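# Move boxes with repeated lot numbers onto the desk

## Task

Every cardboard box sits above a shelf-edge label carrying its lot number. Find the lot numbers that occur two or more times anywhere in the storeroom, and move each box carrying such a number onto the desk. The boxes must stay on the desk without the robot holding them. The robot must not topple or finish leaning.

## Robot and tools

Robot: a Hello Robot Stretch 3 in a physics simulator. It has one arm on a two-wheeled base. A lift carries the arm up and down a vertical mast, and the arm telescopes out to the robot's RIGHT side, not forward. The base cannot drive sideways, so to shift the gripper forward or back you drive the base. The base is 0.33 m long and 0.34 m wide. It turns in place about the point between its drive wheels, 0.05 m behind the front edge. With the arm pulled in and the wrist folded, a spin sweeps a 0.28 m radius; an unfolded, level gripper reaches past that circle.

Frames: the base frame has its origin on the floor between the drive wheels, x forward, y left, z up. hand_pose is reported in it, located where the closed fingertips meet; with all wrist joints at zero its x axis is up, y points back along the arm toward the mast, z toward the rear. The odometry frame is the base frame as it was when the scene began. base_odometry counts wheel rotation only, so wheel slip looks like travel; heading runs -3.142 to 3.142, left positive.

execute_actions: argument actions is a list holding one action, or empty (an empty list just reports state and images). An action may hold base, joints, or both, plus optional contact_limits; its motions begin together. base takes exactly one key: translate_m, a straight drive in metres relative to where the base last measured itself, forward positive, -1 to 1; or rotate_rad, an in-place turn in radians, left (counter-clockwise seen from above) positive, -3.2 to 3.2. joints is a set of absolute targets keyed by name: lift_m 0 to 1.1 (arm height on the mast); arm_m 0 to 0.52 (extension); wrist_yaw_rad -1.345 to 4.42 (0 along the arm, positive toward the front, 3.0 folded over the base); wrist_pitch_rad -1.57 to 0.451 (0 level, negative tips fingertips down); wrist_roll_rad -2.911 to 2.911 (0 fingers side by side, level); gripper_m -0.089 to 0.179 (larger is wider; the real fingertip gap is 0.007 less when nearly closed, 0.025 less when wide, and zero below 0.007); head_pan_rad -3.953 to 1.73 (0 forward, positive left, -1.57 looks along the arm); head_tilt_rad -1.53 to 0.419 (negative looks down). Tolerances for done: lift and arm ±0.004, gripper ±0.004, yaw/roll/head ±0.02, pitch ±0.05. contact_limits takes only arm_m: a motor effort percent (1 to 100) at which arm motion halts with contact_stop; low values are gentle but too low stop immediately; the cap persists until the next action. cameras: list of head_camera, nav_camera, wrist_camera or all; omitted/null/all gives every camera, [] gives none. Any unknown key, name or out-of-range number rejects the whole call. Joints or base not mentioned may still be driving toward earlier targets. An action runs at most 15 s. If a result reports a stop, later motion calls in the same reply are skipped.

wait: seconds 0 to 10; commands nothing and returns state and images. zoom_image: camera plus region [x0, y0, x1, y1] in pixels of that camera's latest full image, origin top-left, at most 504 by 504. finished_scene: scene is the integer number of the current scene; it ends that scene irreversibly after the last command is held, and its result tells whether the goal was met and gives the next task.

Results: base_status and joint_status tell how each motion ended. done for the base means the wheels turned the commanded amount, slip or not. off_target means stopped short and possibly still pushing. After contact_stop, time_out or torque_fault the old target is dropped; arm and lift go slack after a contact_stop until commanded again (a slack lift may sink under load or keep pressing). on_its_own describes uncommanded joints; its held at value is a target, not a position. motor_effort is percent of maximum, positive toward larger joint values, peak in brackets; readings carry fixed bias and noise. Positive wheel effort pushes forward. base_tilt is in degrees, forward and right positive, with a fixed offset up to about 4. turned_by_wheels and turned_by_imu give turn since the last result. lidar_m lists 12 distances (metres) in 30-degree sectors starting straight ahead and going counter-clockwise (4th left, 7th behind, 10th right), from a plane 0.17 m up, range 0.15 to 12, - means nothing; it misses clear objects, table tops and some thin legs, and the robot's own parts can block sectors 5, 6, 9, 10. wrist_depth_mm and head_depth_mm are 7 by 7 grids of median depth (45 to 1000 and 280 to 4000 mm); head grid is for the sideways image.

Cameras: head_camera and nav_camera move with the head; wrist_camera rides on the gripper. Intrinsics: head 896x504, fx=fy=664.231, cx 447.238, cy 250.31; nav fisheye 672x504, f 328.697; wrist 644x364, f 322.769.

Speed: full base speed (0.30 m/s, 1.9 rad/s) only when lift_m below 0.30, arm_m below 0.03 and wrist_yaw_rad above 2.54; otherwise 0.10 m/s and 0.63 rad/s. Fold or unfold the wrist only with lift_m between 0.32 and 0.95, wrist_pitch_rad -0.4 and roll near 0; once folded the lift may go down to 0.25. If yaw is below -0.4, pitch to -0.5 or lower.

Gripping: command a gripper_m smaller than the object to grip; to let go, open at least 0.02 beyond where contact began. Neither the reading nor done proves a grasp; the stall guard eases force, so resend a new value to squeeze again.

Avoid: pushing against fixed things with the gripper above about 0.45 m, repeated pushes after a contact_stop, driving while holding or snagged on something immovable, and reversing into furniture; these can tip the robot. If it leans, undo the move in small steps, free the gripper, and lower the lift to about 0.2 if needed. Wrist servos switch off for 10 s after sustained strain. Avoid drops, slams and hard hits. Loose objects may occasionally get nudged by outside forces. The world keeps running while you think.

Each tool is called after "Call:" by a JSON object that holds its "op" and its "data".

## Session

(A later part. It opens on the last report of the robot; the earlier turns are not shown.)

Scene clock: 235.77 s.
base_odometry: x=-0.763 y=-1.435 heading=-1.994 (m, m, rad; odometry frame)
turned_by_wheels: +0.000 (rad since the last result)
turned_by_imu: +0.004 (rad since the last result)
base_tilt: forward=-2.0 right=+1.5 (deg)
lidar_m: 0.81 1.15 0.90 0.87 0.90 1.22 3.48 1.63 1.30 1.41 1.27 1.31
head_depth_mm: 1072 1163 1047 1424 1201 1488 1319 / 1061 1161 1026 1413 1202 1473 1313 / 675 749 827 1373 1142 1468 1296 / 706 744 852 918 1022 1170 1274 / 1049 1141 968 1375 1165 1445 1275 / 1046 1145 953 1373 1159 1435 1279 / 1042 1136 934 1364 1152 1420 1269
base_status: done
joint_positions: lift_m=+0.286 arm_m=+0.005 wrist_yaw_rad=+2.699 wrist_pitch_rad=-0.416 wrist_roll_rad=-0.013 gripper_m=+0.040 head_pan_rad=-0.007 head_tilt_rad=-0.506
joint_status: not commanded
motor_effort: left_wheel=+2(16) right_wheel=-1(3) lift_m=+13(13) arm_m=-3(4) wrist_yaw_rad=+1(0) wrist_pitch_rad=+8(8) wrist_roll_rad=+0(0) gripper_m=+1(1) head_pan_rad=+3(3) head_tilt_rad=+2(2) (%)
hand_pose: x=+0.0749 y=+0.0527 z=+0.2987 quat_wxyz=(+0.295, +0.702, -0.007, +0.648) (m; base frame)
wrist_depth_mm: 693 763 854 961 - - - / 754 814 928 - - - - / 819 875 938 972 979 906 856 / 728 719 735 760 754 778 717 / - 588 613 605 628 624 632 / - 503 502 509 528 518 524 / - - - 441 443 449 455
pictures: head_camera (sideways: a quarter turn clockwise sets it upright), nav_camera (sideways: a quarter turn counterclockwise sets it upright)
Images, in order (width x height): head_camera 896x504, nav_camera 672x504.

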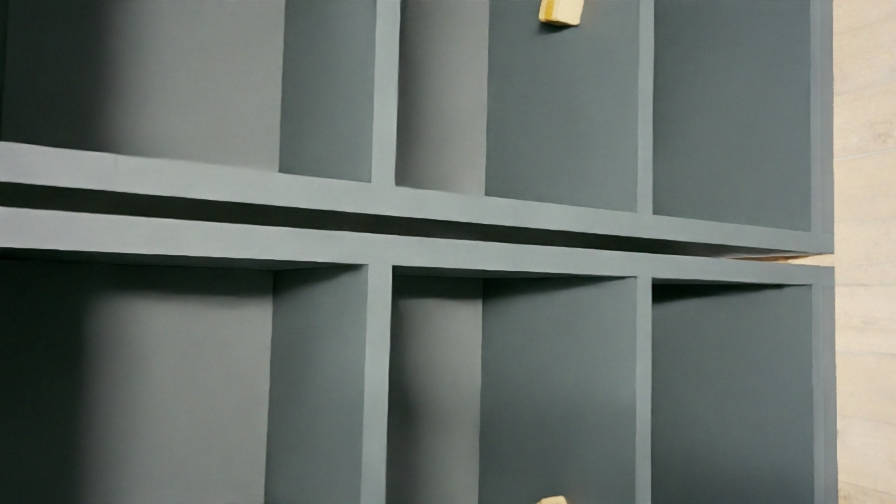

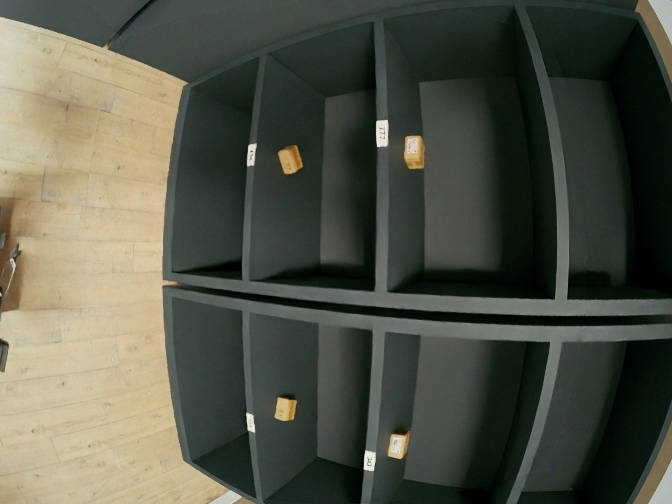

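Call:
{"op": "execute_actions", "data": {"actions": [{"base":{"translate_m":0.27}}], "cameras": []}}

Call:
{"op": "execute_actions", "data": {"actions": [{"base":{"rotate_rad":1.58},"joints":{"head_pan_rad":-1.57,"head_tilt_rad":-0.9}}], "cameras": []}}

Call:
{"op": "execute_actions", "data": {"actions": [{"base":{"translate_m":0.3}}], "cameras": []}}

Call:
{"op": "execute_actions", "data": {"actions": [{"base":{"translate_m":0.2},"joints":{"lift_m":0.56,"wrist_yaw_rad":0,"wrist_pitch_rad":-0.25,"gripper_m":0.179}}], "cameras": ["head_camera","wrist_camera"]}}

Scene clock: 246.27 s.
base_odometry: x=-0.874 y=-1.681 heading=-1.994 (m, m, rad; odometry frame)
turned_by_wheels: +0.000 (rad since the last result)
turned_by_imu: +0.001 (rad since the last result)
base_tilt: forward=-2.2 right=+1.3 (deg)
lidar_m: 0.54 1.02 0.91 0.87 0.90 1.22 3.74 1.50 1.46 1.41 1.12 1.03
head_depth_mm: 829 901 964 664 1169 953 1181 / 426 474 884 628 1174 948 1171 / 431 473 521 580 655 769 879 / 673 603 548 578 665 764 859 / 814 886 934 632 1155 931 1150 / 810 881 929 626 1148 920 1138 / 807 876 929 618 1143 915 1141
base_status: done
joint_positions: lift_m=+0.286 arm_m=+0.005 wrist_yaw_rad=+2.699 wrist_pitch_rad=-0.416 wrist_roll_rad=-0.013 gripper_m=+0.040 head_pan_rad=-0.007 head_tilt_rad=-0.506
joint_status: not commanded
motor_effort: left_wheel=+1(13) right_wheel=-1(4) lift_m=+13(13) arm_m=-3(4) wrist_yaw_rad=+0(2) wrist_pitch_rad=+8(8) wrist_roll_rad=+0(0) gripper_m=+0(1) head_pan_rad=+3(3) head_tilt_rad=+2(2) (%)
hand_pose: x=+0.0749 y=+0.0527 z=+0.2987 quat_wxyz=(+0.295, +0.702, -0.007, +0.648) (m; base frame)
wrist_depth_mm: 698 764 859 947 - - 782 / 752 834 925 - - - 824 / 806 870 962 980 862 827 794 / 732 714 736 742 739 652 645 / - 588 618 607 630 592 523 / - 502 503 509 527 521 488 / - - - 441 442 449 452
pictures: none
No camera images: the call's "cameras" was empty. Leave "cameras" out to get every camera's image.

Scene clock: 248.57 s.
base_odometry: x=-0.874 y=-1.681 heading=-0.415 (m, m, rad; odometry frame)
turned_by_wheels: +1.580 (rad since the last result)
turned_by_imu: +1.569 (rad since the last result)
base_tilt: forward=-2.1 right=+1.4 (deg)
lidar_m: 0.87 0.90 1.24 3.77 1.50 1.46 1.41 1.11 1.02 0.54 1.03 0.91
head_depth_mm: 718 572 1159 995 1366 1281 1155 / 474 543 1126 988 1347 1280 1147 / 467 558 655 852 1313 1272 1158 / 685 568 1085 908 1161 1269 1171 / 703 562 1138 963 1348 1260 1139 / 690 558 1127 955 1341 1250 1118 / 680 567 1118 949 1326 1243 1114
base_status: done
joint_positions: lift_m=+0.286 arm_m=+0.005 wrist_yaw_rad=+2.699 wrist_pitch_rad=-0.416 wrist_roll_rad=-0.013 gripper_m=+0.040 head_pan_rad=-1.563 head_tilt_rad=-0.889
joint_status: all done
motor_effort: left_wheel=-3(12) right_wheel=+2(7) lift_m=+14(13) arm_m=-3(4) wrist_yaw_rad=+2(1) wrist_pitch_rad=+8(8) wrist_roll_rad=+0(0) gripper_m=+0(0) head_pan_rad=-3(43) head_tilt_rad=-3(21) (%)
hand_pose: x=+0.0749 y=+0.0527 z=+0.2987 quat_wxyz=(+0.295, +0.702, -0.007, +0.648) (m; base frame)
wrist_depth_mm: - - - - - 884 696 / - - - - - 914 723 / 923 945 952 971 990 925 743 / 738 720 740 748 760 775 738 / - 591 618 602 623 628 627 / - 510 505 508 524 526 527 / - - - 441 441 449 454
pictures: none
No camera images: the call's "cameras" was empty. Leave "cameras" out to get every camera's image.

Scene clock: 251.40 s.
base_odometry: x=-0.599 y=-1.802 heading=-0.415 (m, m, rad; odometry frame)
turned_by_wheels: +0.000 (rad since the last result)
turned_by_imu: +0.001 (rad since the last result)
base_tilt: forward=-1.8 right=+1.5 (deg)
lidar_m: 0.57 0.59 0.81 2.28 2.03 1.71 1.71 1.39 0.63 0.99 0.74 0.59
head_depth_mm: 747 571 946 921 1047 1278 1153 / 736 583 1145 991 1265 1281 1142 / 723 578 1136 978 1337 1281 1160 / 712 570 1135 974 1333 1259 1164 / 628 562 1136 958 1338 1255 1140 / 639 558 1133 949 1331 1249 1115 / 679 566 1121 946 1326 1250 1115
base_status: done
joint_positions: lift_m=+0.286 arm_m=+0.005 wrist_yaw_rad=+2.699 wrist_pitch_rad=-0.417 wrist_roll_rad=-0.013 gripper_m=+0.040 head_pan_rad=-1.563 head_tilt_rad=-0.889
joint_status: not commanded
motor_effort: left_wheel=-4(10) right_wheel=+2(6) lift_m=+13(13) arm_m=-3(4) wrist_yaw_rad=+1(0) wrist_pitch_rad=+8(8) wrist_roll_rad=+0(0) gripper_m=+1(1) head_pan_rad=-3(3) head_tilt_rad=-3(3) (%)
hand_pose: x=+0.0749 y=+0.0527 z=+0.2987 quat_wxyz=(+0.295, +0.702, -0.007, +0.648) (m; base frame)
wrist_depth_mm: - - - - 781 565 443 / - - - - 822 585 459 / 905 934 950 966 859 612 475 / 725 725 738 751 756 634 491 / - 592 617 605 623 605 503 / - 505 502 509 526 518 501 / - - - 440 440 449 450
pictures: none
No camera images: the call's "cameras" was empty. Leave "cameras" out to get every camera's image.

Scene clock: 254.83 s.
base_odometry: x=-0.416 y=-1.883 heading=-0.415 (m, m, rad; odometry frame)
turned_by_wheels: +0.000 (rad since the last result)
turned_by_imu: +0.000 (rad since the last result)
base_tilt: forward=-2.1 right=+1.4 (deg)
lidar_m: 0.37 0.38 0.53 1.47 2.16 1.86 1.91 0.76 0.77 0.99 0.52 0.38
head_depth_mm: 746 573 1157 995 1329 1285 1147 / 654 581 1149 985 1346 1283 1149 / 652 578 1140 975 1337 1277 - / 712 570 1138 970 1334 - - / 701 563 1140 964 1359 1253 1138 / 690 572 1130 953 1335 1252 1123 / 681 565 1006 925 1148 1230 1114
base_status: done
joint_positions: lift_m=+0.559 arm_m=+0.005 wrist_yaw_rad=+0.001 wrist_pitch_rad=-0.273 wrist_roll_rad=-0.013 gripper_m=+0.179 head_pan_rad=-1.563 head_tilt_rad=-0.889
joint_status: all done
motor_effort: left_wheel=-3(11) right_wheel=+2(6) lift_m=+39(40) arm_m=-3(3) wrist_yaw_rad=+0(3) wrist_pitch_rad=+11(14) wrist_roll_rad=+0(0) gripper_m=+1(100) head_pan_rad=-3(3) head_tilt_rad=-4(4) (%)
hand_pose: x=-0.0211 y=-0.3905 z=+0.6058 quat_wxyz=(+0.706, +0.098, -0.695, -0.095) (m; base frame)
wrist_depth_mm: 382 554 684 688 679 678 632 / 386 570 724 726 721 727 622 / 384 504 561 530 542 616 575 / 357 376 383 392 403 409 420 / 353 586 925 352 348 345 349 / - 694 862 881 897 905 580 / 451 601 730 739 745 756 629
pictures: head_camera (sideways: a quarter turn clockwise sets it upright), wrist_camera
Images, in order (width x height): head_camera 896x504, wrist_camera 644x364.

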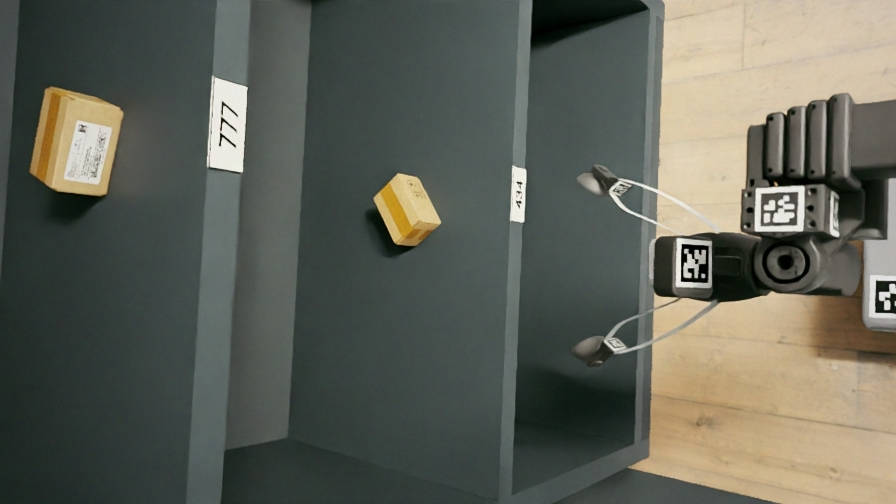

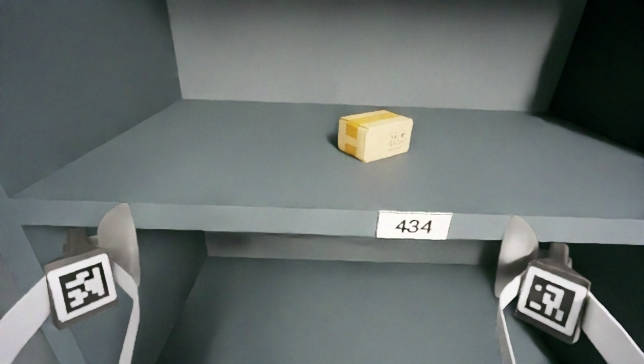

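Call:
{"op": "execute_actions", "data": {"actions": [{"base":{"translate_m":-0.185},"joints":{"wrist_yaw_rad":0.5,"lift_m":0.515,"arm_m":0.2}}], "cameras": ["wrist_camera"]}}

Scene clock: 262.07 s.
base_odometry: x=-0.585 y=-1.808 heading=-0.415 (m, m, rad; odometry frame)
turned_by_wheels: +0.000 (rad since the last result)
turned_by_imu: -0.001 (rad since the last result)
base_tilt: forward=-2.1 right=+1.4 (deg)
lidar_m: 0.55 0.58 0.79 2.22 2.04 1.72 1.72 1.40 0.64 0.99 0.72 0.57
head_depth_mm: 745 571 984 948 1073 1282 1155 / 735 582 1149 988 1295 1288 1146 / 725 577 1129 979 1359 1265 1153 / 710 570 1135 978 - 1265 1147 / 627 562 1137 957 1317 1258 1141 / 660 572 1131 954 1319 1249 1123 / 679 567 1118 946 1329 1248 1118
base_status: done
joint_positions: lift_m=+0.516 arm_m=+0.200 wrist_yaw_rad=+0.499 wrist_pitch_rad=-0.273 wrist_roll_rad=-0.013 gripper_m=+0.179 head_pan_rad=-1.563 head_tilt_rad=-0.889
joint_status: all done
motor_effort: left_wheel=-3(11) right_wheel=+1(3) lift_m=+12(34) arm_m=+3(4) wrist_yaw_rad=+1(3) wrist_pitch_rad=+11(11) wrist_roll_rad=+0(0) gripper_m=+0(1) head_pan_rad=-3(3) head_tilt_rad=-3(3) (%)
hand_pose: x=+0.0936 y=-0.5557 z=+0.5622 quat_wxyz=(+0.707, +0.266, -0.650, +0.081) (m; base frame)
wrist_depth_mm: 359 442 584 584 508 453 407 / 373 460 585 605 540 478 425 / 367 407 416 426 274 458 430 / 293 281 287 291 264 303 311 / 400 226 218 222 226 241 234 / - 580 196 179 181 183 190 / 497 584 670 167 152 153 149
pictures: wrist_camera
Images, in order (width x height): wrist_camera 644x364.

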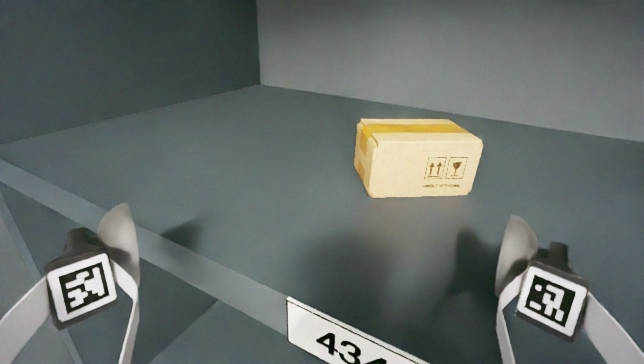

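Call:
{"op": "execute_actions", "data": {"actions": [{"base":{"translate_m":-0.01},"joints":{"lift_m":0.511,"arm_m":0.36}}], "cameras": ["wrist_camera"]}}

Scene clock: 271.17 s.
base_odometry: x=-0.594 y=-1.804 heading=-0.415 (m, m, rad; odometry frame)
turned_by_wheels: +0.000 (rad since the last result)
turned_by_imu: -0.001 (rad since the last result)
base_tilt: forward=-2.1 right=+1.5 (deg)
lidar_m: 0.56 0.59 0.80 2.25 2.03 1.71 1.72 1.39 0.64 0.99 0.73 0.59
head_depth_mm: 747 572 956 928 1046 1287 1158 / 734 583 1143 987 1271 1283 1150 / 726 577 1133 1022 1368 1269 1155 / 713 570 1137 1018 1335 1269 1152 / 627 562 1138 944 1343 1263 1142 / 639 559 1128 943 1339 1247 1119 / 679 566 1122 947 1331 1247 1116
base_status: done
joint_positions: lift_m=+0.512 arm_m=+0.360 wrist_yaw_rad=+0.499 wrist_pitch_rad=-0.273 wrist_roll_rad=-0.013 gripper_m=+0.179 head_pan_rad=-1.563 head_tilt_rad=-0.889
joint_status: all done
motor_effort: left_wheel=-4(10) right_wheel=+1(2) lift_m=+12(15) arm_m=+2(1) wrist_yaw_rad=+2(0) wrist_pitch_rad=+11(11) wrist_roll_rad=+0(1) gripper_m=+1(0) head_pan_rad=-3(3) head_tilt_rad=-3(3) (%)
hand_pose: x=+0.0936 y=-0.7156 z=+0.5582 quat_wxyz=(+0.707, +0.266, -0.650, +0.082) (m; base frame)
wrist_depth_mm: 368 452 480 415 361 319 288 / 378 473 517 441 383 337 303 / 369 392 401 413 392 359 318 / 267 271 260 171 290 294 301 / 213 209 134 130 146 232 225 / - 166 131 135 145 176 183 / 136 142 139 143 146 147 144
pictures: wrist_camera
Images, in order (width x height): wrist_camera 644x364.

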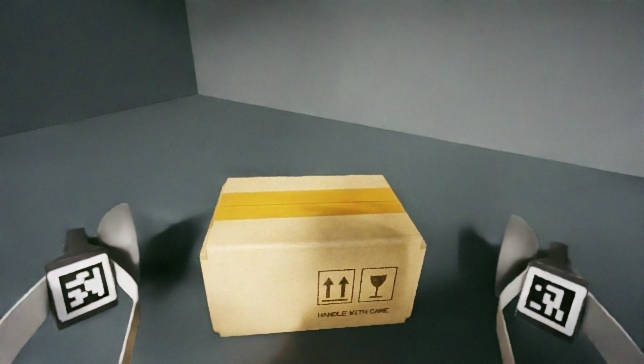

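Call:
{"op": "execute_actions", "data": {"actions": [{"joints":{"gripper_m":0.06}}], "cameras": []}}

Call:
{"op": "execute_actions", "data": {"actions": [{"joints":{"lift_m":0.55}}], "cameras": ["wrist_camera"]}}

Call:
{"op": "execute_actions", "data": {"actions": [{"joints":{"arm_m":0.005,"wrist_yaw_rad":0}}], "cameras": []}}

Scene clock: 278.60 s.
base_odometry: x=-0.594 y=-1.804 heading=-0.415 (m, m, rad; odometry frame)
turned_by_wheels: +0.000 (rad since the last result)
turned_by_imu: +0.000 (rad since the last result)
base_tilt: forward=-2.2 right=+1.4 (deg)
lidar_m: 0.56 0.59 0.81 2.26 2.03 1.72 1.72 1.39 0.64 0.99 0.73 0.59
head_depth_mm: 746 572 961 931 1040 1283 1149 / 734 583 1146 989 1276 1288 1149 / 725 576 1135 1027 1357 1275 1154 / 711 570 1134 1023 1332 1266 1150 / 629 563 1136 941 1344 1258 1141 / 638 558 1132 951 1336 1249 1120 / 681 566 1120 944 1321 1242 1110
base_status: not commanded
joint_positions: lift_m=+0.512 arm_m=+0.360 wrist_yaw_rad=+0.500 wrist_pitch_rad=-0.273 wrist_roll_rad=-0.013 gripper_m=+0.061 head_pan_rad=-1.563 head_tilt_rad=-0.889
joint_status: all done
motor_effort: left_wheel=-3(3) right_wheel=+1(1) lift_m=+12(12) arm_m=+2(1) wrist_yaw_rad=+1(0) wrist_pitch_rad=+10(11) wrist_roll_rad=+0(1) gripper_m=-22(100) head_pan_rad=-4(3) head_tilt_rad=-3(3) (%)
hand_pose: x=+0.0936 y=-0.7156 z=+0.5582 quat_wxyz=(+0.707, +0.266, -0.650, +0.082) (m; base frame)
wrist_depth_mm: 368 450 482 415 362 322 288 / 379 471 526 443 384 339 302 / 368 391 400 412 389 358 315 / 267 270 273 171 287 296 302 / 204 208 128 130 132 223 225 / 166 174 131 134 140 178 179 / 142 141 139 143 147 147 149
pictures: none
No camera images: the call's "cameras" was empty. Leave "cameras" out to get every camera's image.

Scene clock: 279.77 s.
base_odometry: x=-0.594 y=-1.804 heading=-0.415 (m, m, rad; odometry frame)
turned_by_wheels: +0.000 (rad since the last result)
turned_by_imu: +0.000 (rad since the last result)
base_tilt: forward=-2.0 right=+1.3 (deg)
lidar_m: 0.56 0.59 0.80 2.26 2.03 1.71 1.71 1.39 0.64 0.99 0.73 0.59
head_depth_mm: 747 570 960 929 1047 1282 1148 / 736 584 1149 989 1242 1283 1167 / 724 578 1135 1029 1321 1275 1157 / 712 570 1135 - 1327 1267 1152 / 630 562 1137 932 1338 1261 1139 / 638 560 1127 952 1332 1253 1118 / 680 566 1120 951 1323 1244 1119
base_status: not commanded
joint_positions: lift_m=+0.549 arm_m=+0.360 wrist_yaw_rad=+0.500 wrist_pitch_rad=-0.275 wrist_roll_rad=-0.013 gripper_m=+0.061 head_pan_rad=-1.563 head_tilt_rad=-0.889
joint_status: all done
motor_effort: left_wheel=-3(4) right_wheel=+1(1) lift_m=+40(41) arm_m=+2(2) wrist_yaw_rad=+0(1) wrist_pitch_rad=+12(12) wrist_roll_rad=+0(1) gripper_m=-23(22) head_pan_rad=-4(3) head_tilt_rad=-4(3) (%)
hand_pose: x=+0.0935 y=-0.7155 z=+0.5953 quat_wxyz=(+0.707, +0.267, -0.650, +0.081) (m; base frame)
wrist_depth_mm: 367 453 482 416 362 323 288 / 380 469 523 443 381 339 302 / 397 463 517 461 406 357 316 / 344 349 352 174 372 359 333 / 265 270 129 130 132 287 291 / 215 220 131 134 140 230 232 / 186 182 178 176 186 190 192
pictures: wrist_camera
Images, in order (width x height): wrist_camera 644x364.

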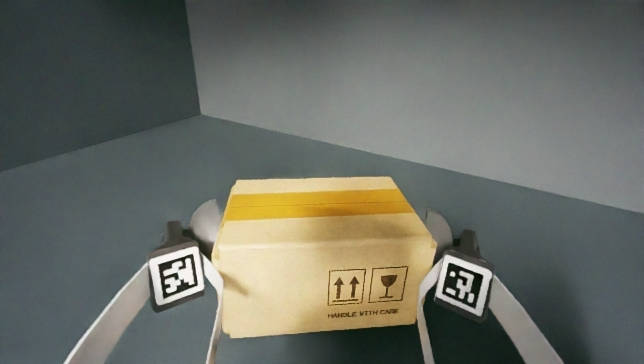

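Scene clock: 283.60 s.
base_odometry: x=-0.594 y=-1.804 heading=-0.415 (m, m, rad; odometry frame)
turned_by_wheels: +0.000 (rad since the last result)
turned_by_imu: +0.000 (rad since the last result)
base_tilt: forward=-2.0 right=+1.3 (deg)
lidar_m: 0.56 0.59 0.80 2.26 2.03 1.71 1.71 1.39 0.64 0.99 0.73 0.59
head_depth_mm: 748 570 962 927 1046 1285 1155 / 736 583 1138 987 1276 1286 1154 / 725 578 1131 981 1336 1288 - / 714 570 1128 973 925 1298 - / 629 562 1141 961 1346 1263 1142 / 641 559 1134 955 1331 1246 1120 / 678 567 1122 949 1322 1243 1111
base_status: not commanded
joint_positions: lift_m=+0.549 arm_m=+0.005 wrist_yaw_rad=+0.000 wrist_pitch_rad=-0.275 wrist_roll_rad=-0.013 gripper_m=+0.061 head_pan_rad=-1.563 head_tilt_rad=-0.889
joint_status: all done
motor_effort: left_wheel=-3(3) right_wheel=+1(2) lift_m=+40(40) arm_m=-3(1) wrist_yaw_rad=+0(1) wrist_pitch_rad=+12(12) wrist_roll_rad=+0(0) gripper_m=-23(22) head_pan_rad=-3(3) head_tilt_rad=-4(3) (%)
hand_pose: x=-0.0215 y=-0.3903 z=+0.5952 quat_wxyz=(+0.705, +0.098, -0.695, -0.097) (m; base frame)
wrist_depth_mm: 620 684 681 684 674 586 381 / 626 723 722 726 730 575 383 / 493 506 523 532 554 517 381 / 345 351 358 174 374 383 360 / 624 837 129 130 132 465 349 / 645 808 131 134 140 490 390 / 640 698 684 676 721 591 431
pictures: none
No camera images: the call's "cameras" was empty. Leave "cameras" out to get every camera's image.

Call:
{"op": "execute_actions", "data": {"actions": [{"base":{"rotate_rad":2.75},"joints":{"head_pan_rad":-0.4,"head_tilt_rad":-0.7}}], "cameras": ["nav_camera"]}}

Call:
{"op": "execute_actions", "data": {"actions": [{"base":{"translate_m":1.0},"joints":{"lift_m":0.77}}], "cameras": []}}

Call:
{"op": "execute_actions", "data": {"actions": [{"base":{"translate_m":0.27},"joints":{"head_pan_rad":-1.57}}], "cameras": []}}

Call:
{"op": "execute_actions", "data": {"actions": [{"base":{"rotate_rad":0.4}}], "cameras": ["nav_camera","wrist_camera"]}}

Scene clock: 302.53 s.
base_odometry: x=-0.594 y=-1.804 heading=+2.335 (m, m, rad; odometry frame)
turned_by_wheels: +2.750 (rad since the last result)
turned_by_imu: +2.740 (rad since the last result)
base_tilt: forward=-2.1 right=+1.4 (deg)
lidar_m: 1.73 1.39 0.67 0.64 0.99 0.70 0.57 0.56 0.62 0.97 3.76 1.71
head_depth_mm: 2994 3366 2735 2084 1694 1412 1215 / 2604 2012 2583 2061 1672 1399 1207 / 2360 1790 2518 2058 1649 1392 1200 / 2181 1649 2550 1976 1644 1380 1193 / 1984 1812 2304 2014 1629 1369 1188 / 1819 1974 2273 1984 1608 1361 1182 / 1680 1855 2074 1963 1596 1355 1172
base_status: done
joint_positions: lift_m=+0.549 arm_m=+0.005 wrist_yaw_rad=+0.000 wrist_pitch_rad=-0.275 wrist_roll_rad=-0.013 gripper_m=+0.061 head_pan_rad=-0.407 head_tilt_rad=-0.705
joint_status: all done
motor_effort: left_wheel=-3(10) right_wheel=+2(5) lift_m=+40(40) arm_m=-4(3) wrist_yaw_rad=-1(1) wrist_pitch_rad=+12(12) wrist_roll_rad=+0(0) gripper_m=-23(22) head_pan_rad=+3(42) head_tilt_rad=+2(13) (%)
hand_pose: x=-0.0215 y=-0.3903 z=+0.5952 quat_wxyz=(+0.705, +0.098, -0.695, -0.097) (m; base frame)
wrist_depth_mm: - - - - 710 495 382 / - - - - 731 512 389 / - - - - 750 524 400 / - - - 173 696 536 407 / - - 128 130 133 545 416 / 933 971 131 134 139 517 422 / 785 787 777 757 771 611 429
pictures: nav_camera (sideways: a quarter turn counterclockwise sets it upright)
Images, in order (width x height): nav_camera 672x504.

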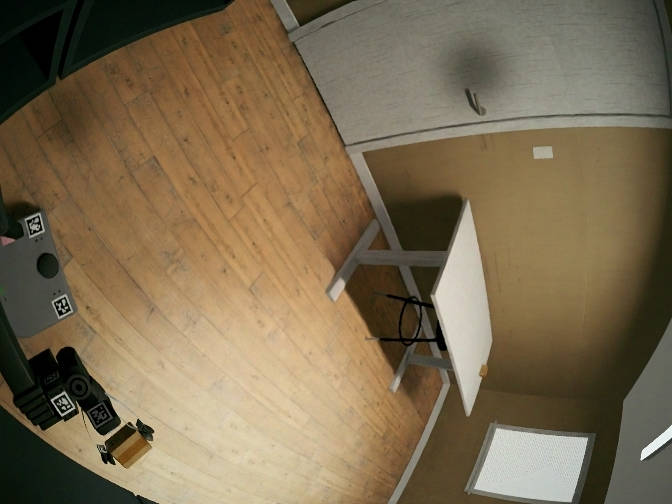

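Scene clock: 314.10 s.
base_odometry: x=-1.286 y=-1.082 heading=+2.335 (m, m, rad; odometry frame)
turned_by_wheels: +0.000 (rad since the last result)
turned_by_imu: +0.002 (rad since the last result)
base_tilt: forward=-2.1 right=+1.6 (deg)
lidar_m: 0.78 0.78 0.86 0.96 1.22 1.03 1.51 1.50 1.65 2.57 0.85 0.86
head_depth_mm: 1361 1546 1195 915 1640 1410 1223 / 1194 1406 1180 969 1274 1371 1209 / 1063 1231 1166 1724 1654 1385 1202 / 959 1093 1155 1514 1589 1390 1194 / 876 983 1119 1304 1526 1369 1188 / 806 895 1003 1151 1349 1365 1182 / 743 819 913 1032 1186 1301 1174
base_status: done
joint_positions: lift_m=+0.769 arm_m=+0.005 wrist_yaw_rad=+0.000 wrist_pitch_rad=-0.275 wrist_roll_rad=-0.013 gripper_m=+0.061 head_pan_rad=-0.407 head_tilt_rad=-0.705
joint_status: all done
motor_effort: left_wheel=-4(6) right_wheel=+2(4) lift_m=+40(40) arm_m=-3(3) wrist_yaw_rad=+0(0) wrist_pitch_rad=+12(12) wrist_roll_rad=+0(0) gripper_m=-23(23) head_pan_rad=+3(3) head_tilt_rad=+2(2) (%)
hand_pose: x=-0.0215 y=-0.3903 z=+0.8152 quat_wxyz=(+0.705, +0.098, -0.695, -0.097) (m; base frame)
wrist_depth_mm: - - - - - - - / - - - - - - - / 596 736 - - - - - / 418 - - 174 - - - / - - 129 130 132 - - / - - 131 134 140 - - / - - - - - - -
pictures: none
No camera images: the call's "cameras" was empty. Leave "cameras" out to get every camera's image.

Scene clock: 318.30 s.
base_odometry: x=-1.473 y=-0.887 heading=+2.335 (m, m, rad; odometry frame)
turned_by_wheels: +0.000 (rad since the last result)
turned_by_imu: +0.000 (rad since the last result)
base_tilt: forward=-2.1 right=+1.4 (deg)
lidar_m: 0.52 0.52 0.58 0.88 1.00 1.25 1.77 1.76 1.93 1.26 0.69 0.67
head_depth_mm: 3358 2587 2605 2072 1687 1418 - / 3458 3716 2695 2052 1663 1398 - / 3288 3582 2669 2036 1670 1385 - / 3142 3446 2615 2024 568 - - / 3040 3292 2566 876 1623 1337 1176 / 2898 3172 1120 869 1563 1324 1175 / 2840 1552 1108 862 1490 1254 1172
base_status: done
joint_positions: lift_m=+0.769 arm_m=+0.005 wrist_yaw_rad=+0.000 wrist_pitch_rad=-0.275 wrist_roll_rad=-0.013 gripper_m=+0.061 head_pan_rad=-1.563 head_tilt_rad=-0.705
joint_status: all done
motor_effort: left_wheel=-4(6) right_wheel=+1(5) lift_m=+40(40) arm_m=-3(3) wrist_yaw_rad=+1(1) wrist_pitch_rad=+12(12) wrist_roll_rad=+0(0) gripper_m=-22(22) head_pan_rad=-3(43) head_tilt_rad=+2(1) (%)
hand_pose: x=-0.0215 y=-0.3903 z=+0.8152 quat_wxyz=(+0.705, +0.098, -0.695, -0.097) (m; base frame)
wrist_depth_mm: - - - - - - - / - - - - - - - / 596 609 631 - - - - / 417 426 428 173 - - - / 339 363 129 130 132 - - / 486 - 131 134 140 - - / 961 - - - - - -
pictures: none
No camera images: the call's "cameras" was empty. Leave "cameras" out to get every camera's image.

Scene clock: 320.13 s.
base_odometry: x=-1.473 y=-0.887 heading=+2.735 (m, m, rad; odometry frame)
turned_by_wheels: +0.400 (rad since the last result)
turned_by_imu: +0.398 (rad since the last result)
base_tilt: forward=-1.9 right=+1.3 (deg)
lidar_m: 0.52 0.55 0.77 1.00 1.29 1.80 1.76 1.84 2.59 0.69 0.74 0.53
head_depth_mm: 2908 3275 2728 2077 1624 1408 - / 2898 3264 1284 905 1580 1399 - / 2921 1671 1158 896 1527 1352 - / 2903 1635 1148 885 568 - - / 2931 1603 1136 877 1004 1304 1186 / 2261 1573 1120 872 1571 1328 1180 / 1544 1473 1102 860 1531 1320 1177
base_status: done
joint_positions: lift_m=+0.769 arm_m=+0.005 wrist_yaw_rad=+0.000 wrist_pitch_rad=-0.275 wrist_roll_rad=-0.013 gripper_m=+0.061 head_pan_rad=-1.563 head_tilt_rad=-0.705
joint_status: not commanded
motor_effort: left_wheel=-2(10) right_wheel=+1(4) lift_m=+40(40) arm_m=-4(3) wrist_yaw_rad=+0(1) wrist_pitch_rad=+12(12) wrist_roll_rad=+0(0) gripper_m=-22(22) head_pan_rad=-3(3) head_tilt_rad=+1(2) (%)
hand_pose: x=-0.0215 y=-0.3903 z=+0.8152 quat_wxyz=(+0.705, +0.098, -0.695, -0.097) (m; base frame)
wrist_depth_mm: 642 931 - - - - - / 650 885 - - - - - / 592 614 632 651 676 - - / 418 428 430 174 452 528 - / 652 858 129 130 132 385 - / 671 876 131 134 140 - - / 660 - 706 - - - -
pictures: nav_camera (sideways: a quarter turn counterclockwise sets it upright), wrist_camera
Images, in order (width x height): nav_camera 672x504, wrist_camera 644x364.

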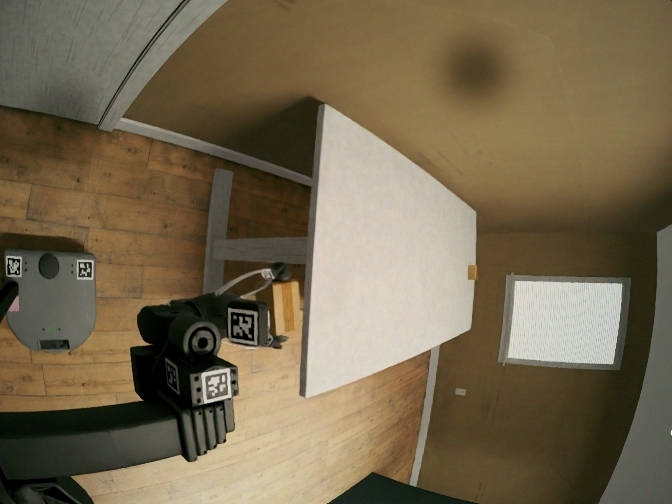

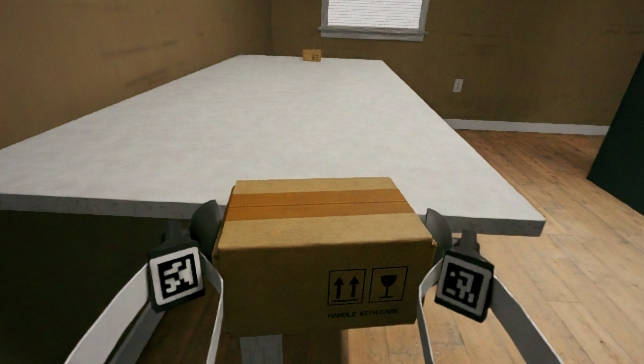

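Call:
{"op": "execute_actions", "data": {"actions": [{"joints":{"arm_m":0.5}}], "cameras": []}}

Call:
{"op": "execute_actions", "data": {"actions": [{"joints":{"lift_m":0.703}}], "cameras": []}}

Call:
{"op": "execute_actions", "data": {"actions": [{"joints":{"gripper_m":0.179}}], "cameras": []}}

Call:
{"op": "execute_actions", "data": {"actions": [{"joints":{"arm_m":0.005,"lift_m":0.74}}], "cameras": ["wrist_camera"]}}

Call:
{"op": "execute_actions", "data": {"actions": [{"base":{"rotate_rad":-0.79}}], "cameras": []}}

Call:
{"op": "execute_actions", "data": {"actions": [{"base":{"translate_m":-0.62},"joints":{"lift_m":0.56,"head_tilt_rad":-0.9}}], "cameras": []}}

Call:
{"op": "execute_actions", "data": {"actions": [{"base":{"rotate_rad":-2.365}}], "cameras": ["head_camera","wrist_camera"]}}

Scene clock: 338.53 s.
base_odometry: x=-1.473 y=-0.887 heading=+2.735 (m, m, rad; odometry frame)
turned_by_wheels: +0.000 (rad since the last result)
turned_by_imu: -0.001 (rad since the last result)
base_tilt: forward=-2.0 right=+1.3 (deg)
lidar_m: 0.52 0.55 0.77 1.00 1.28 1.81 1.76 1.84 2.60 0.69 0.74 0.52
head_depth_mm: 2918 3313 2733 2071 1677 1445 - / 2934 3226 1281 936 - - 1202 / 2915 1656 1308 877 1561 1355 1205 / 2918 1629 1256 871 1593 1346 1189 / 2925 1596 1128 878 1099 1305 1186 / 2237 1560 1122 867 1564 1329 1180 / 1538 1468 1107 859 1526 1320 1170
base_status: not commanded
joint_positions: lift_m=+0.769 arm_m=+0.500 wrist_yaw_rad=+0.000 wrist_pitch_rad=-0.275 wrist_roll_rad=-0.013 gripper_m=+0.061 head_pan_rad=-1.563 head_tilt_rad=-0.705
joint_status: all done
motor_effort: left_wheel=-3(3) right_wheel=+1(1) lift_m=+40(40) arm_m=+1(0) wrist_yaw_rad=+0(0) wrist_pitch_rad=+12(12) wrist_roll_rad=+0(0) gripper_m=-22(22) head_pan_rad=-3(4) head_tilt_rad=+2(2) (%)
hand_pose: x=-0.0215 y=-0.8847 z=+0.8152 quat_wxyz=(+0.705, +0.098, -0.695, -0.097) (m; base frame)
wrist_depth_mm: 619 891 - - - - - / 619 838 - - - - - / 577 603 621 639 658 - - / 412 417 423 173 446 456 - / 316 321 129 130 132 343 - / 258 260 131 134 140 277 278 / 218 218 214 211 223 229 232
pictures: none
No camera images: the call's "cameras" was empty. Leave "cameras" out to get every camera's image.

Scene clock: 339.97 s.
base_odometry: x=-1.473 y=-0.887 heading=+2.735 (m, m, rad; odometry frame)
turned_by_wheels: +0.000 (rad since the last result)
turned_by_imu: +0.000 (rad since the last result)
base_tilt: forward=-2.1 right=+1.2 (deg)
lidar_m: 0.52 0.55 0.77 1.00 1.28 1.80 1.76 1.84 2.59 0.69 0.74 0.52
head_depth_mm: 2879 3287 2729 2071 1638 1417 1217 / 2918 3225 1282 904 1574 - - / 2919 1661 1214 - 1554 1342 1203 / 2922 1623 1206 844 1597 1341 1189 / 2925 1604 1130 876 1096 1311 1187 / 2249 1578 1118 868 1572 1329 1179 / 1538 1469 1104 863 1531 1320 1180
base_status: not commanded
joint_positions: lift_m=+0.704 arm_m=+0.500 wrist_yaw_rad=+0.000 wrist_pitch_rad=-0.275 wrist_roll_rad=-0.013 gripper_m=+0.061 head_pan_rad=-1.563 head_tilt_rad=-0.705
joint_status: all done
motor_effort: left_wheel=-3(3) right_wheel=+1(2) lift_m=+13(36) arm_m=+1(2) wrist_yaw_rad=-1(1) wrist_pitch_rad=+12(12) wrist_roll_rad=+1(0) gripper_m=-22(22) head_pan_rad=-3(3) head_tilt_rad=+2(2) (%)
hand_pose: x=-0.0215 y=-0.8847 z=+0.7495 quat_wxyz=(+0.705, +0.098, -0.695, -0.097) (m; base frame)
wrist_depth_mm: 621 889 - - - - - / 591 716 731 782 833 - - / 387 395 409 426 437 456 - / 273 277 281 174 295 303 311 / 211 214 129 130 132 229 232 / 172 173 131 134 140 184 185 / 147 146 142 144 149 152 154
pictures: none
No camera images: the call's "cameras" was empty. Leave "cameras" out to get every camera's image.

Scene clock: 341.63 s.
base_odometry: x=-1.473 y=-0.887 heading=+2.735 (m, m, rad; odometry frame)
turned_by_wheels: +0.000 (rad since the last result)
turned_by_imu: +0.000 (rad since the last result)
base_tilt: forward=-2.2 right=+1.3 (deg)
lidar_m: 0.52 0.55 0.77 1.00 1.29 1.81 1.76 1.85 2.60 0.69 0.74 0.52
head_depth_mm: 2912 3252 2703 2067 1646 1398 1217 / 2919 3194 1281 903 1585 - - / 2887 1661 1211 836 1556 1353 1199 / 2934 1630 1202 844 1585 1334 1196 / 2926 1606 1136 873 1103 1305 1185 / 2217 1574 1116 871 1569 1328 1186 / 1534 1471 1106 861 1537 1323 1175
base_status: not commanded
joint_positions: lift_m=+0.704 arm_m=+0.500 wrist_yaw_rad=+0.000 wrist_pitch_rad=-0.275 wrist_roll_rad=-0.013 gripper_m=+0.179 head_pan_rad=-1.563 head_tilt_rad=-0.705
joint_status: all done
motor_effort: left_wheel=-3(3) right_wheel=+1(1) lift_m=+13(14) arm_m=+3(1) wrist_yaw_rad=+0(0) wrist_pitch_rad=+11(12) wrist_roll_rad=+0(1) gripper_m=+0(99) head_pan_rad=-3(3) head_tilt_rad=+1(2) (%)
hand_pose: x=-0.0215 y=-0.8848 z=+0.7497 quat_wxyz=(+0.705, +0.098, -0.695, -0.096) (m; base frame)
wrist_depth_mm: 613 893 - - - - - / 595 714 747 793 827 - - / 390 402 412 427 440 455 - / 274 279 285 290 298 305 312 / 221 216 143 137 153 239 233 / - 171 131 135 145 183 190 / 141 146 143 145 150 153 149
pictures: none
No camera images: the call's "cameras" was empty. Leave "cameras" out to get every camera's image.

Scene clock: 346.47 s.
base_odometry: x=-1.473 y=-0.887 heading=+2.735 (m, m, rad; odometry frame)
turned_by_wheels: +0.000 (rad since the last result)
turned_by_imu: +0.000 (rad since the last result)
base_tilt: forward=-2.0 right=+1.3 (deg)
lidar_m: 0.52 0.55 0.77 1.00 1.29 1.80 1.76 1.85 2.60 0.69 0.74 0.53
head_depth_mm: 2896 3312 2755 2082 1637 1408 1256 / 2896 3278 1282 903 1574 1398 1270 / 2922 1664 1165 892 1573 1344 - / 2931 1629 1145 888 1590 1449 - / 2899 1600 1137 879 1088 1299 1183 / 2238 1581 1124 866 1580 1325 1181 / 1537 1477 1105 861 1529 1329 1175
base_status: not commanded
joint_positions: lift_m=+0.739 arm_m=+0.005 wrist_yaw_rad=+0.000 wrist_pitch_rad=-0.273 wrist_roll_rad=-0.013 gripper_m=+0.179 head_pan_rad=-1.563 head_tilt_rad=-0.705
joint_status: all done
motor_effort: left_wheel=-4(3) right_wheel=+1(2) lift_m=+40(41) arm_m=-3(2) wrist_yaw_rad=+1(1) wrist_pitch_rad=+11(12) wrist_roll_rad=+0(0) gripper_m=+1(0) head_pan_rad=-3(4) head_tilt_rad=+1(1) (%)
hand_pose: x=-0.0215 y=-0.3905 z=+0.7857 quat_wxyz=(+0.705, +0.097, -0.695, -0.096) (m; base frame)
wrist_depth_mm: 644 930 - - - - - / 652 815 992 - - - - / 506 521 540 551 579 - - / 393 385 391 376 384 394 - / 654 - 567 - - - - / - - - - - - - / 696 970 962 - - - -
pictures: wrist_camera
Images, in order (width x height): wrist_camera 644x364.

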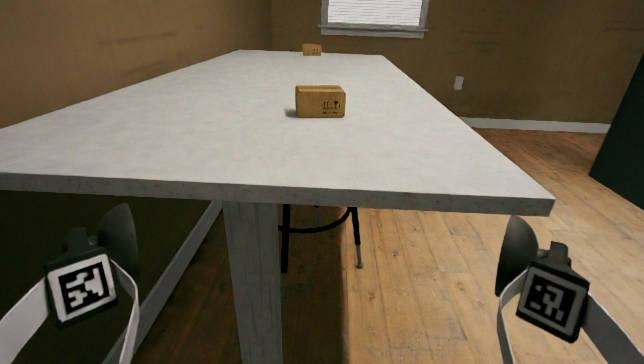

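Scene clock: 348.67 s.
base_odometry: x=-1.473 y=-0.887 heading=+1.945 (m, m, rad; odometry frame)
turned_by_wheels: -0.790 (rad since the last result)
turned_by_imu: -0.788 (rad since the last result)
base_tilt: forward=-2.1 right=+1.3 (deg)
lidar_m: 0.62 0.52 0.52 0.62 1.00 1.43 1.25 1.76 1.76 2.07 1.51 0.70
head_depth_mm: 1696 1834 2012 2075 1670 1408 1258 / 1831 2008 2210 2060 1677 1397 1272 / 2023 2213 2428 2043 1650 1382 - / 2204 2476 2599 2014 1635 1451 - / 2471 2838 2572 1998 1629 1369 1181 / 3473 3638 2597 1986 1619 1361 1179 / 3194 3370 2554 1963 1565 1358 1176
base_status: done
joint_positions: lift_m=+0.739 arm_m=+0.005 wrist_yaw_rad=+0.000 wrist_pitch_rad=-0.273 wrist_roll_rad=-0.013 gripper_m=+0.179 head_pan_rad=-1.563 head_tilt_rad=-0.705
joint_status: not commanded
motor_effort: left_wheel=+3(11) right_wheel=-2(4) lift_m=+40(40) arm_m=-3(3) wrist_yaw_rad=+1(0) wrist_pitch_rad=+11(11) wrist_roll_rad=+0(0) gripper_m=+1(0) head_pan_rad=-4(3) head_tilt_rad=+2(2) (%)
hand_pose: x=-0.0215 y=-0.3905 z=+0.7857 quat_wxyz=(+0.705, +0.097, -0.695, -0.096) (m; base frame)
wrist_depth_mm: - - - - - - - / - - - - - - - / 509 - - - - - - / 359 - - - - - - / - - - - - - - / - - - - - - - / 978 - - - - - -
pictures: none
No camera images: the call's "cameras" was empty. Leave "cameras" out to get every camera's image.

Scene clock: 355.80 s.
base_odometry: x=-1.247 y=-1.464 heading=+1.945 (m, m, rad; odometry frame)
turned_by_wheels: +0.000 (rad since the last result)
turned_by_imu: -0.003 (rad since the last result)
base_tilt: forward=-2.0 right=+1.3 (deg)
lidar_m: 1.10 0.97 0.98 0.79 1.02 0.64 0.67 1.30 1.30 1.54 2.75 1.24
head_depth_mm: 1295 1434 1612 1690 1467 1293 1149 / 1411 1581 1794 1687 1470 1284 1152 / 1544 1739 1930 1685 1459 1281 - / 1704 1960 1989 1678 1438 - - / 1908 2204 1959 1662 1449 1261 1140 / 2169 2338 1968 1629 1419 1255 1121 / 2521 2357 1931 1638 1408 1243 1114
base_status: done
joint_positions: lift_m=+0.561 arm_m=+0.005 wrist_yaw_rad=+0.000 wrist_pitch_rad=-0.273 wrist_roll_rad=-0.013 gripper_m=+0.179 head_pan_rad=-1.563 head_tilt_rad=-0.889
joint_status: all done
motor_effort: left_wheel=+4(5) right_wheel=-2(5) lift_m=+13(34) arm_m=-3(3) wrist_yaw_rad=+0(0) wrist_pitch_rad=+11(11) wrist_roll_rad=+0(0) gripper_m=+1(0) head_pan_rad=-3(3) head_tilt_rad=-4(15) (%)
hand_pose: x=-0.0215 y=-0.3905 z=+0.6071 quat_wxyz=(+0.705, +0.097, -0.696, -0.096) (m; base frame)
wrist_depth_mm: - - - - - 978 832 / - - - - - - 861 / - - - - - - 889 / - - - - - - 918 / - - - - - - 957 / - 962 979 990 994 - 962 / 773 805 808 816 836 834 818
pictures: none
No camera images: the call's "cameras" was empty. Leave "cameras" out to get every camera's image.

Scene clock: 360.50 s.
base_odometry: x=-1.247 y=-1.464 heading=-0.420 (m, m, rad; odometry frame)
turned_by_wheels: -2.365 (rad since the last result)
turned_by_imu: -2.357 (rad since the last result)
base_tilt: forward=-2.2 right=+1.4 (deg)
lidar_m: 1.30 1.35 1.86 1.71 1.41 1.01 0.98 0.80 0.78 1.02 0.64 1.35
head_depth_mm: 748 591 1159 997 1360 1295 1153 / 640 588 1164 985 1380 1290 1158 / 720 599 1166 979 1369 1294 - / 716 591 1156 973 1356 - - / 702 584 1142 970 1363 1256 1141 / 692 577 1130 976 1333 1247 1115 / 681 586 1005 951 1177 1246 1114
base_status: done
joint_positions: lift_m=+0.561 arm_m=+0.005 wrist_yaw_rad=+0.000 wrist_pitch_rad=-0.273 wrist_roll_rad=-0.013 gripper_m=+0.179 head_pan_rad=-1.563 head_tilt_rad=-0.889
joint_status: not commanded
motor_effort: left_wheel=+2(10) right_wheel=-1(4) lift_m=+12(12) arm_m=-3(4) wrist_yaw_rad=+1(1) wrist_pitch_rad=+11(11) wrist_roll_rad=+0(0) gripper_m=+1(0) head_pan_rad=-3(3) head_tilt_rad=-3(3) (%)
hand_pose: x=-0.0215 y=-0.3906 z=+0.6071 quat_wxyz=(+0.705, +0.097, -0.696, -0.096) (m; base frame)
wrist_depth_mm: 383 560 707 701 711 706 629 / 383 567 756 752 758 755 621 / 388 504 563 528 547 620 575 / 366 380 385 395 403 413 422 / 391 629 942 966 969 376 529 / - 693 874 876 894 898 575 / 485 599 730 731 738 760 626
pictures: head_camera (sideways: a quarter turn clockwise sets it upright), wrist_camera
Images, in order (width x height): head_camera 896x504, wrist_camera 644x364.

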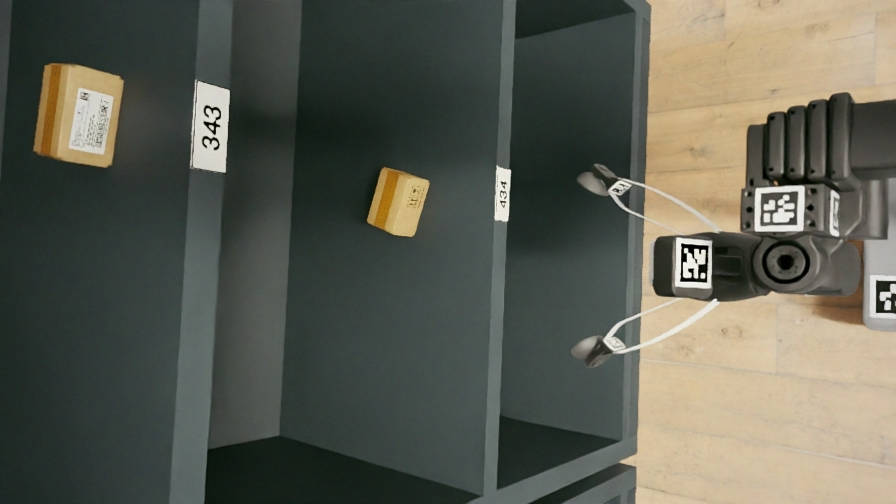

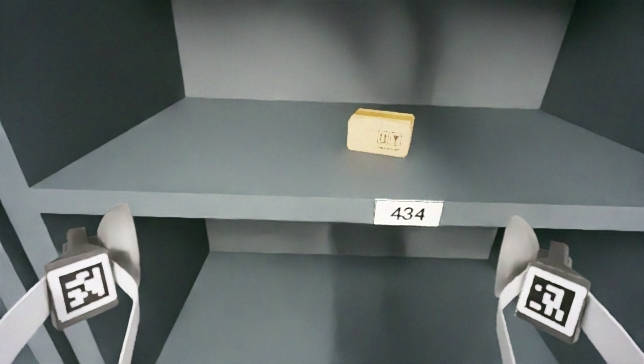

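Call:
{"op": "execute_actions", "data": {"actions": [{"joints":{"wrist_yaw_rad":-0.35,"lift_m":0.513,"arm_m":0.22}}]}}

Scene clock: 376.00 s.
base_odometry: x=-1.247 y=-1.464 heading=-0.420 (m, m, rad; odometry frame)
turned_by_wheels: +0.000 (rad since the last result)
turned_by_imu: -0.001 (rad since the last result)
base_tilt: forward=-2.0 right=+1.2 (deg)
lidar_m: 1.30 1.35 1.86 1.72 1.41 1.01 0.97 0.80 0.78 1.02 0.64 1.35
head_depth_mm: 746 591 1161 999 1362 1297 1156 / 640 588 1171 991 1374 1286 1145 / 718 598 1169 975 1445 1269 1155 / 713 590 1156 995 - 1267 1148 / 704 583 1144 965 1348 1264 1140 / 692 578 1130 979 1330 1253 1119 / 678 587 1004 952 1174 1243 1112
base_status: not commanded
joint_positions: lift_m=+0.514 arm_m=+0.220 wrist_yaw_rad=-0.349 wrist_pitch_rad=-0.273 wrist_roll_rad=-0.013 gripper_m=+0.179 head_pan_rad=-1.563 head_tilt_rad=-0.889
joint_status: all done
motor_effort: left_wheel=+4(4) right_wheel=-1(2) lift_m=+12(13) arm_m=+2(6) wrist_yaw_rad=+0(1) wrist_pitch_rad=+11(11) wrist_roll_rad=+1(0) gripper_m=+0(0) head_pan_rad=-4(3) head_tilt_rad=-3(3) (%)
hand_pose: x=-0.1038 y=-0.5904 z=+0.5602 quat_wxyz=(+0.678, -0.025, -0.702, -0.217) (m; base frame)
wrist_depth_mm: 424 456 497 541 600 540 420 / 450 482 529 588 632 552 425 / 386 395 279 358 432 450 415 / 270 276 266 269 294 301 307 / 217 213 215 218 222 236 241 / - 169 173 176 185 196 424 / 139 144 150 161 644 645 482
pictures: head_camera (sideways: a quarter turn clockwise sets it upright), nav_camera (sideways: a quarter turn counterclockwise sets it upright), wrist_camera
Images, in order (width x height): head_camera 896x504, nav_camera 672x504, wrist_camera 644x364.

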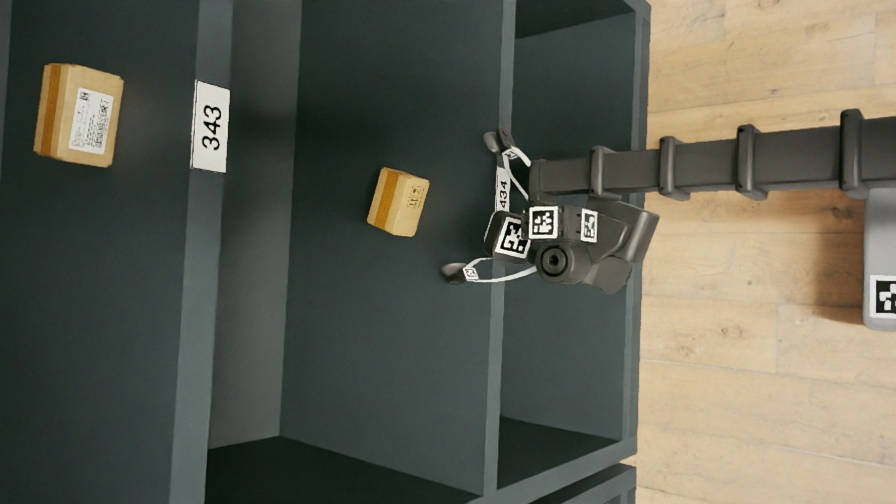

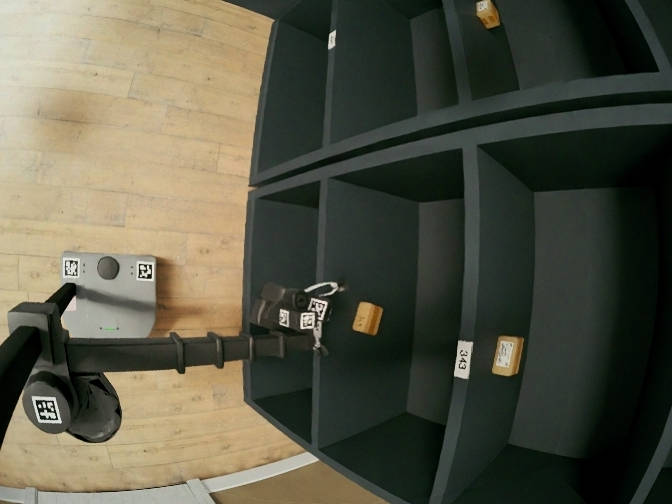

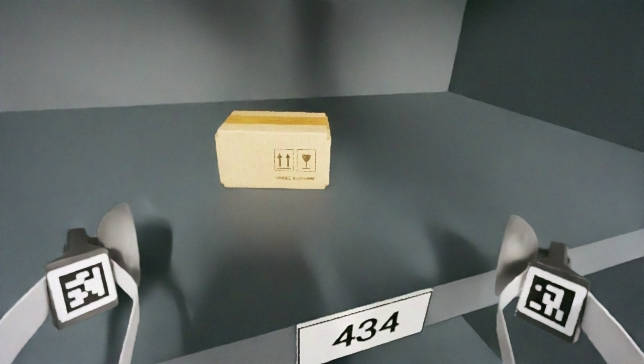

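Call:
{"op": "execute_actions", "data": {"actions": [{"base":{"translate_m":-0.012},"joints":{"arm_m":0.372}}], "cameras": ["wrist_camera"]}}

Scene clock: 382.50 s.
base_odometry: x=-1.257 y=-1.459 heading=-0.420 (m, m, rad; odometry frame)
turned_by_wheels: +0.000 (rad since the last result)
turned_by_imu: +0.000 (rad since the last result)
base_tilt: forward=-2.0 right=+1.3 (deg)
lidar_m: 1.31 1.37 1.87 3.72 1.39 1.00 0.96 0.80 0.78 1.02 0.64 1.36
head_depth_mm: 744 591 1168 996 1346 1291 1150 / 638 589 1169 986 1377 1288 1148 / 694 597 1166 978 1389 1275 1156 / 712 589 1153 - 1362 1273 1152 / 700 581 1147 965 1343 1260 1141 / 690 579 1131 977 1333 1252 1117 / 679 586 1039 951 1202 1244 1115
base_status: done
joint_positions: lift_m=+0.514 arm_m=+0.372 wrist_yaw_rad=-0.350 wrist_pitch_rad=-0.273 wrist_roll_rad=-0.013 gripper_m=+0.179 head_pan_rad=-1.563 head_tilt_rad=-0.889
joint_status: all done
motor_effort: left_wheel=+4(6) right_wheel=-1(4) lift_m=+12(13) arm_m=+2(1) wrist_yaw_rad=-1(0) wrist_pitch_rad=+11(11) wrist_roll_rad=+0(0) gripper_m=+1(1) head_pan_rad=-3(4) head_tilt_rad=-3(4) (%)
hand_pose: x=-0.1038 y=-0.7424 z=+0.5602 quat_wxyz=(+0.678, -0.025, -0.702, -0.217) (m; base frame)
wrist_depth_mm: 308 329 359 392 429 476 409 / 327 350 382 421 467 509 412 / 337 363 393 419 432 447 405 / 269 274 280 286 292 300 306 / 217 212 145 133 142 236 229 / - 168 124 123 125 179 186 / 138 143 137 137 139 150 146
pictures: wrist_camera
Images, in order (width x height): wrist_camera 644x364.

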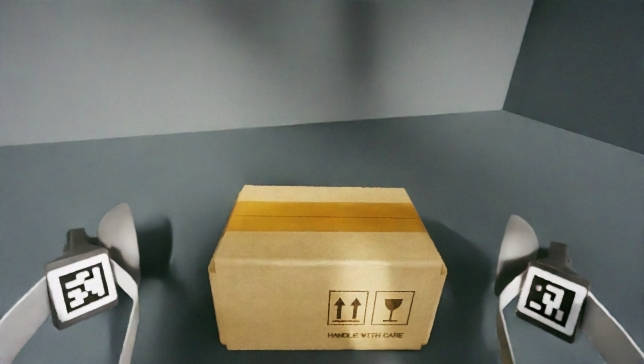

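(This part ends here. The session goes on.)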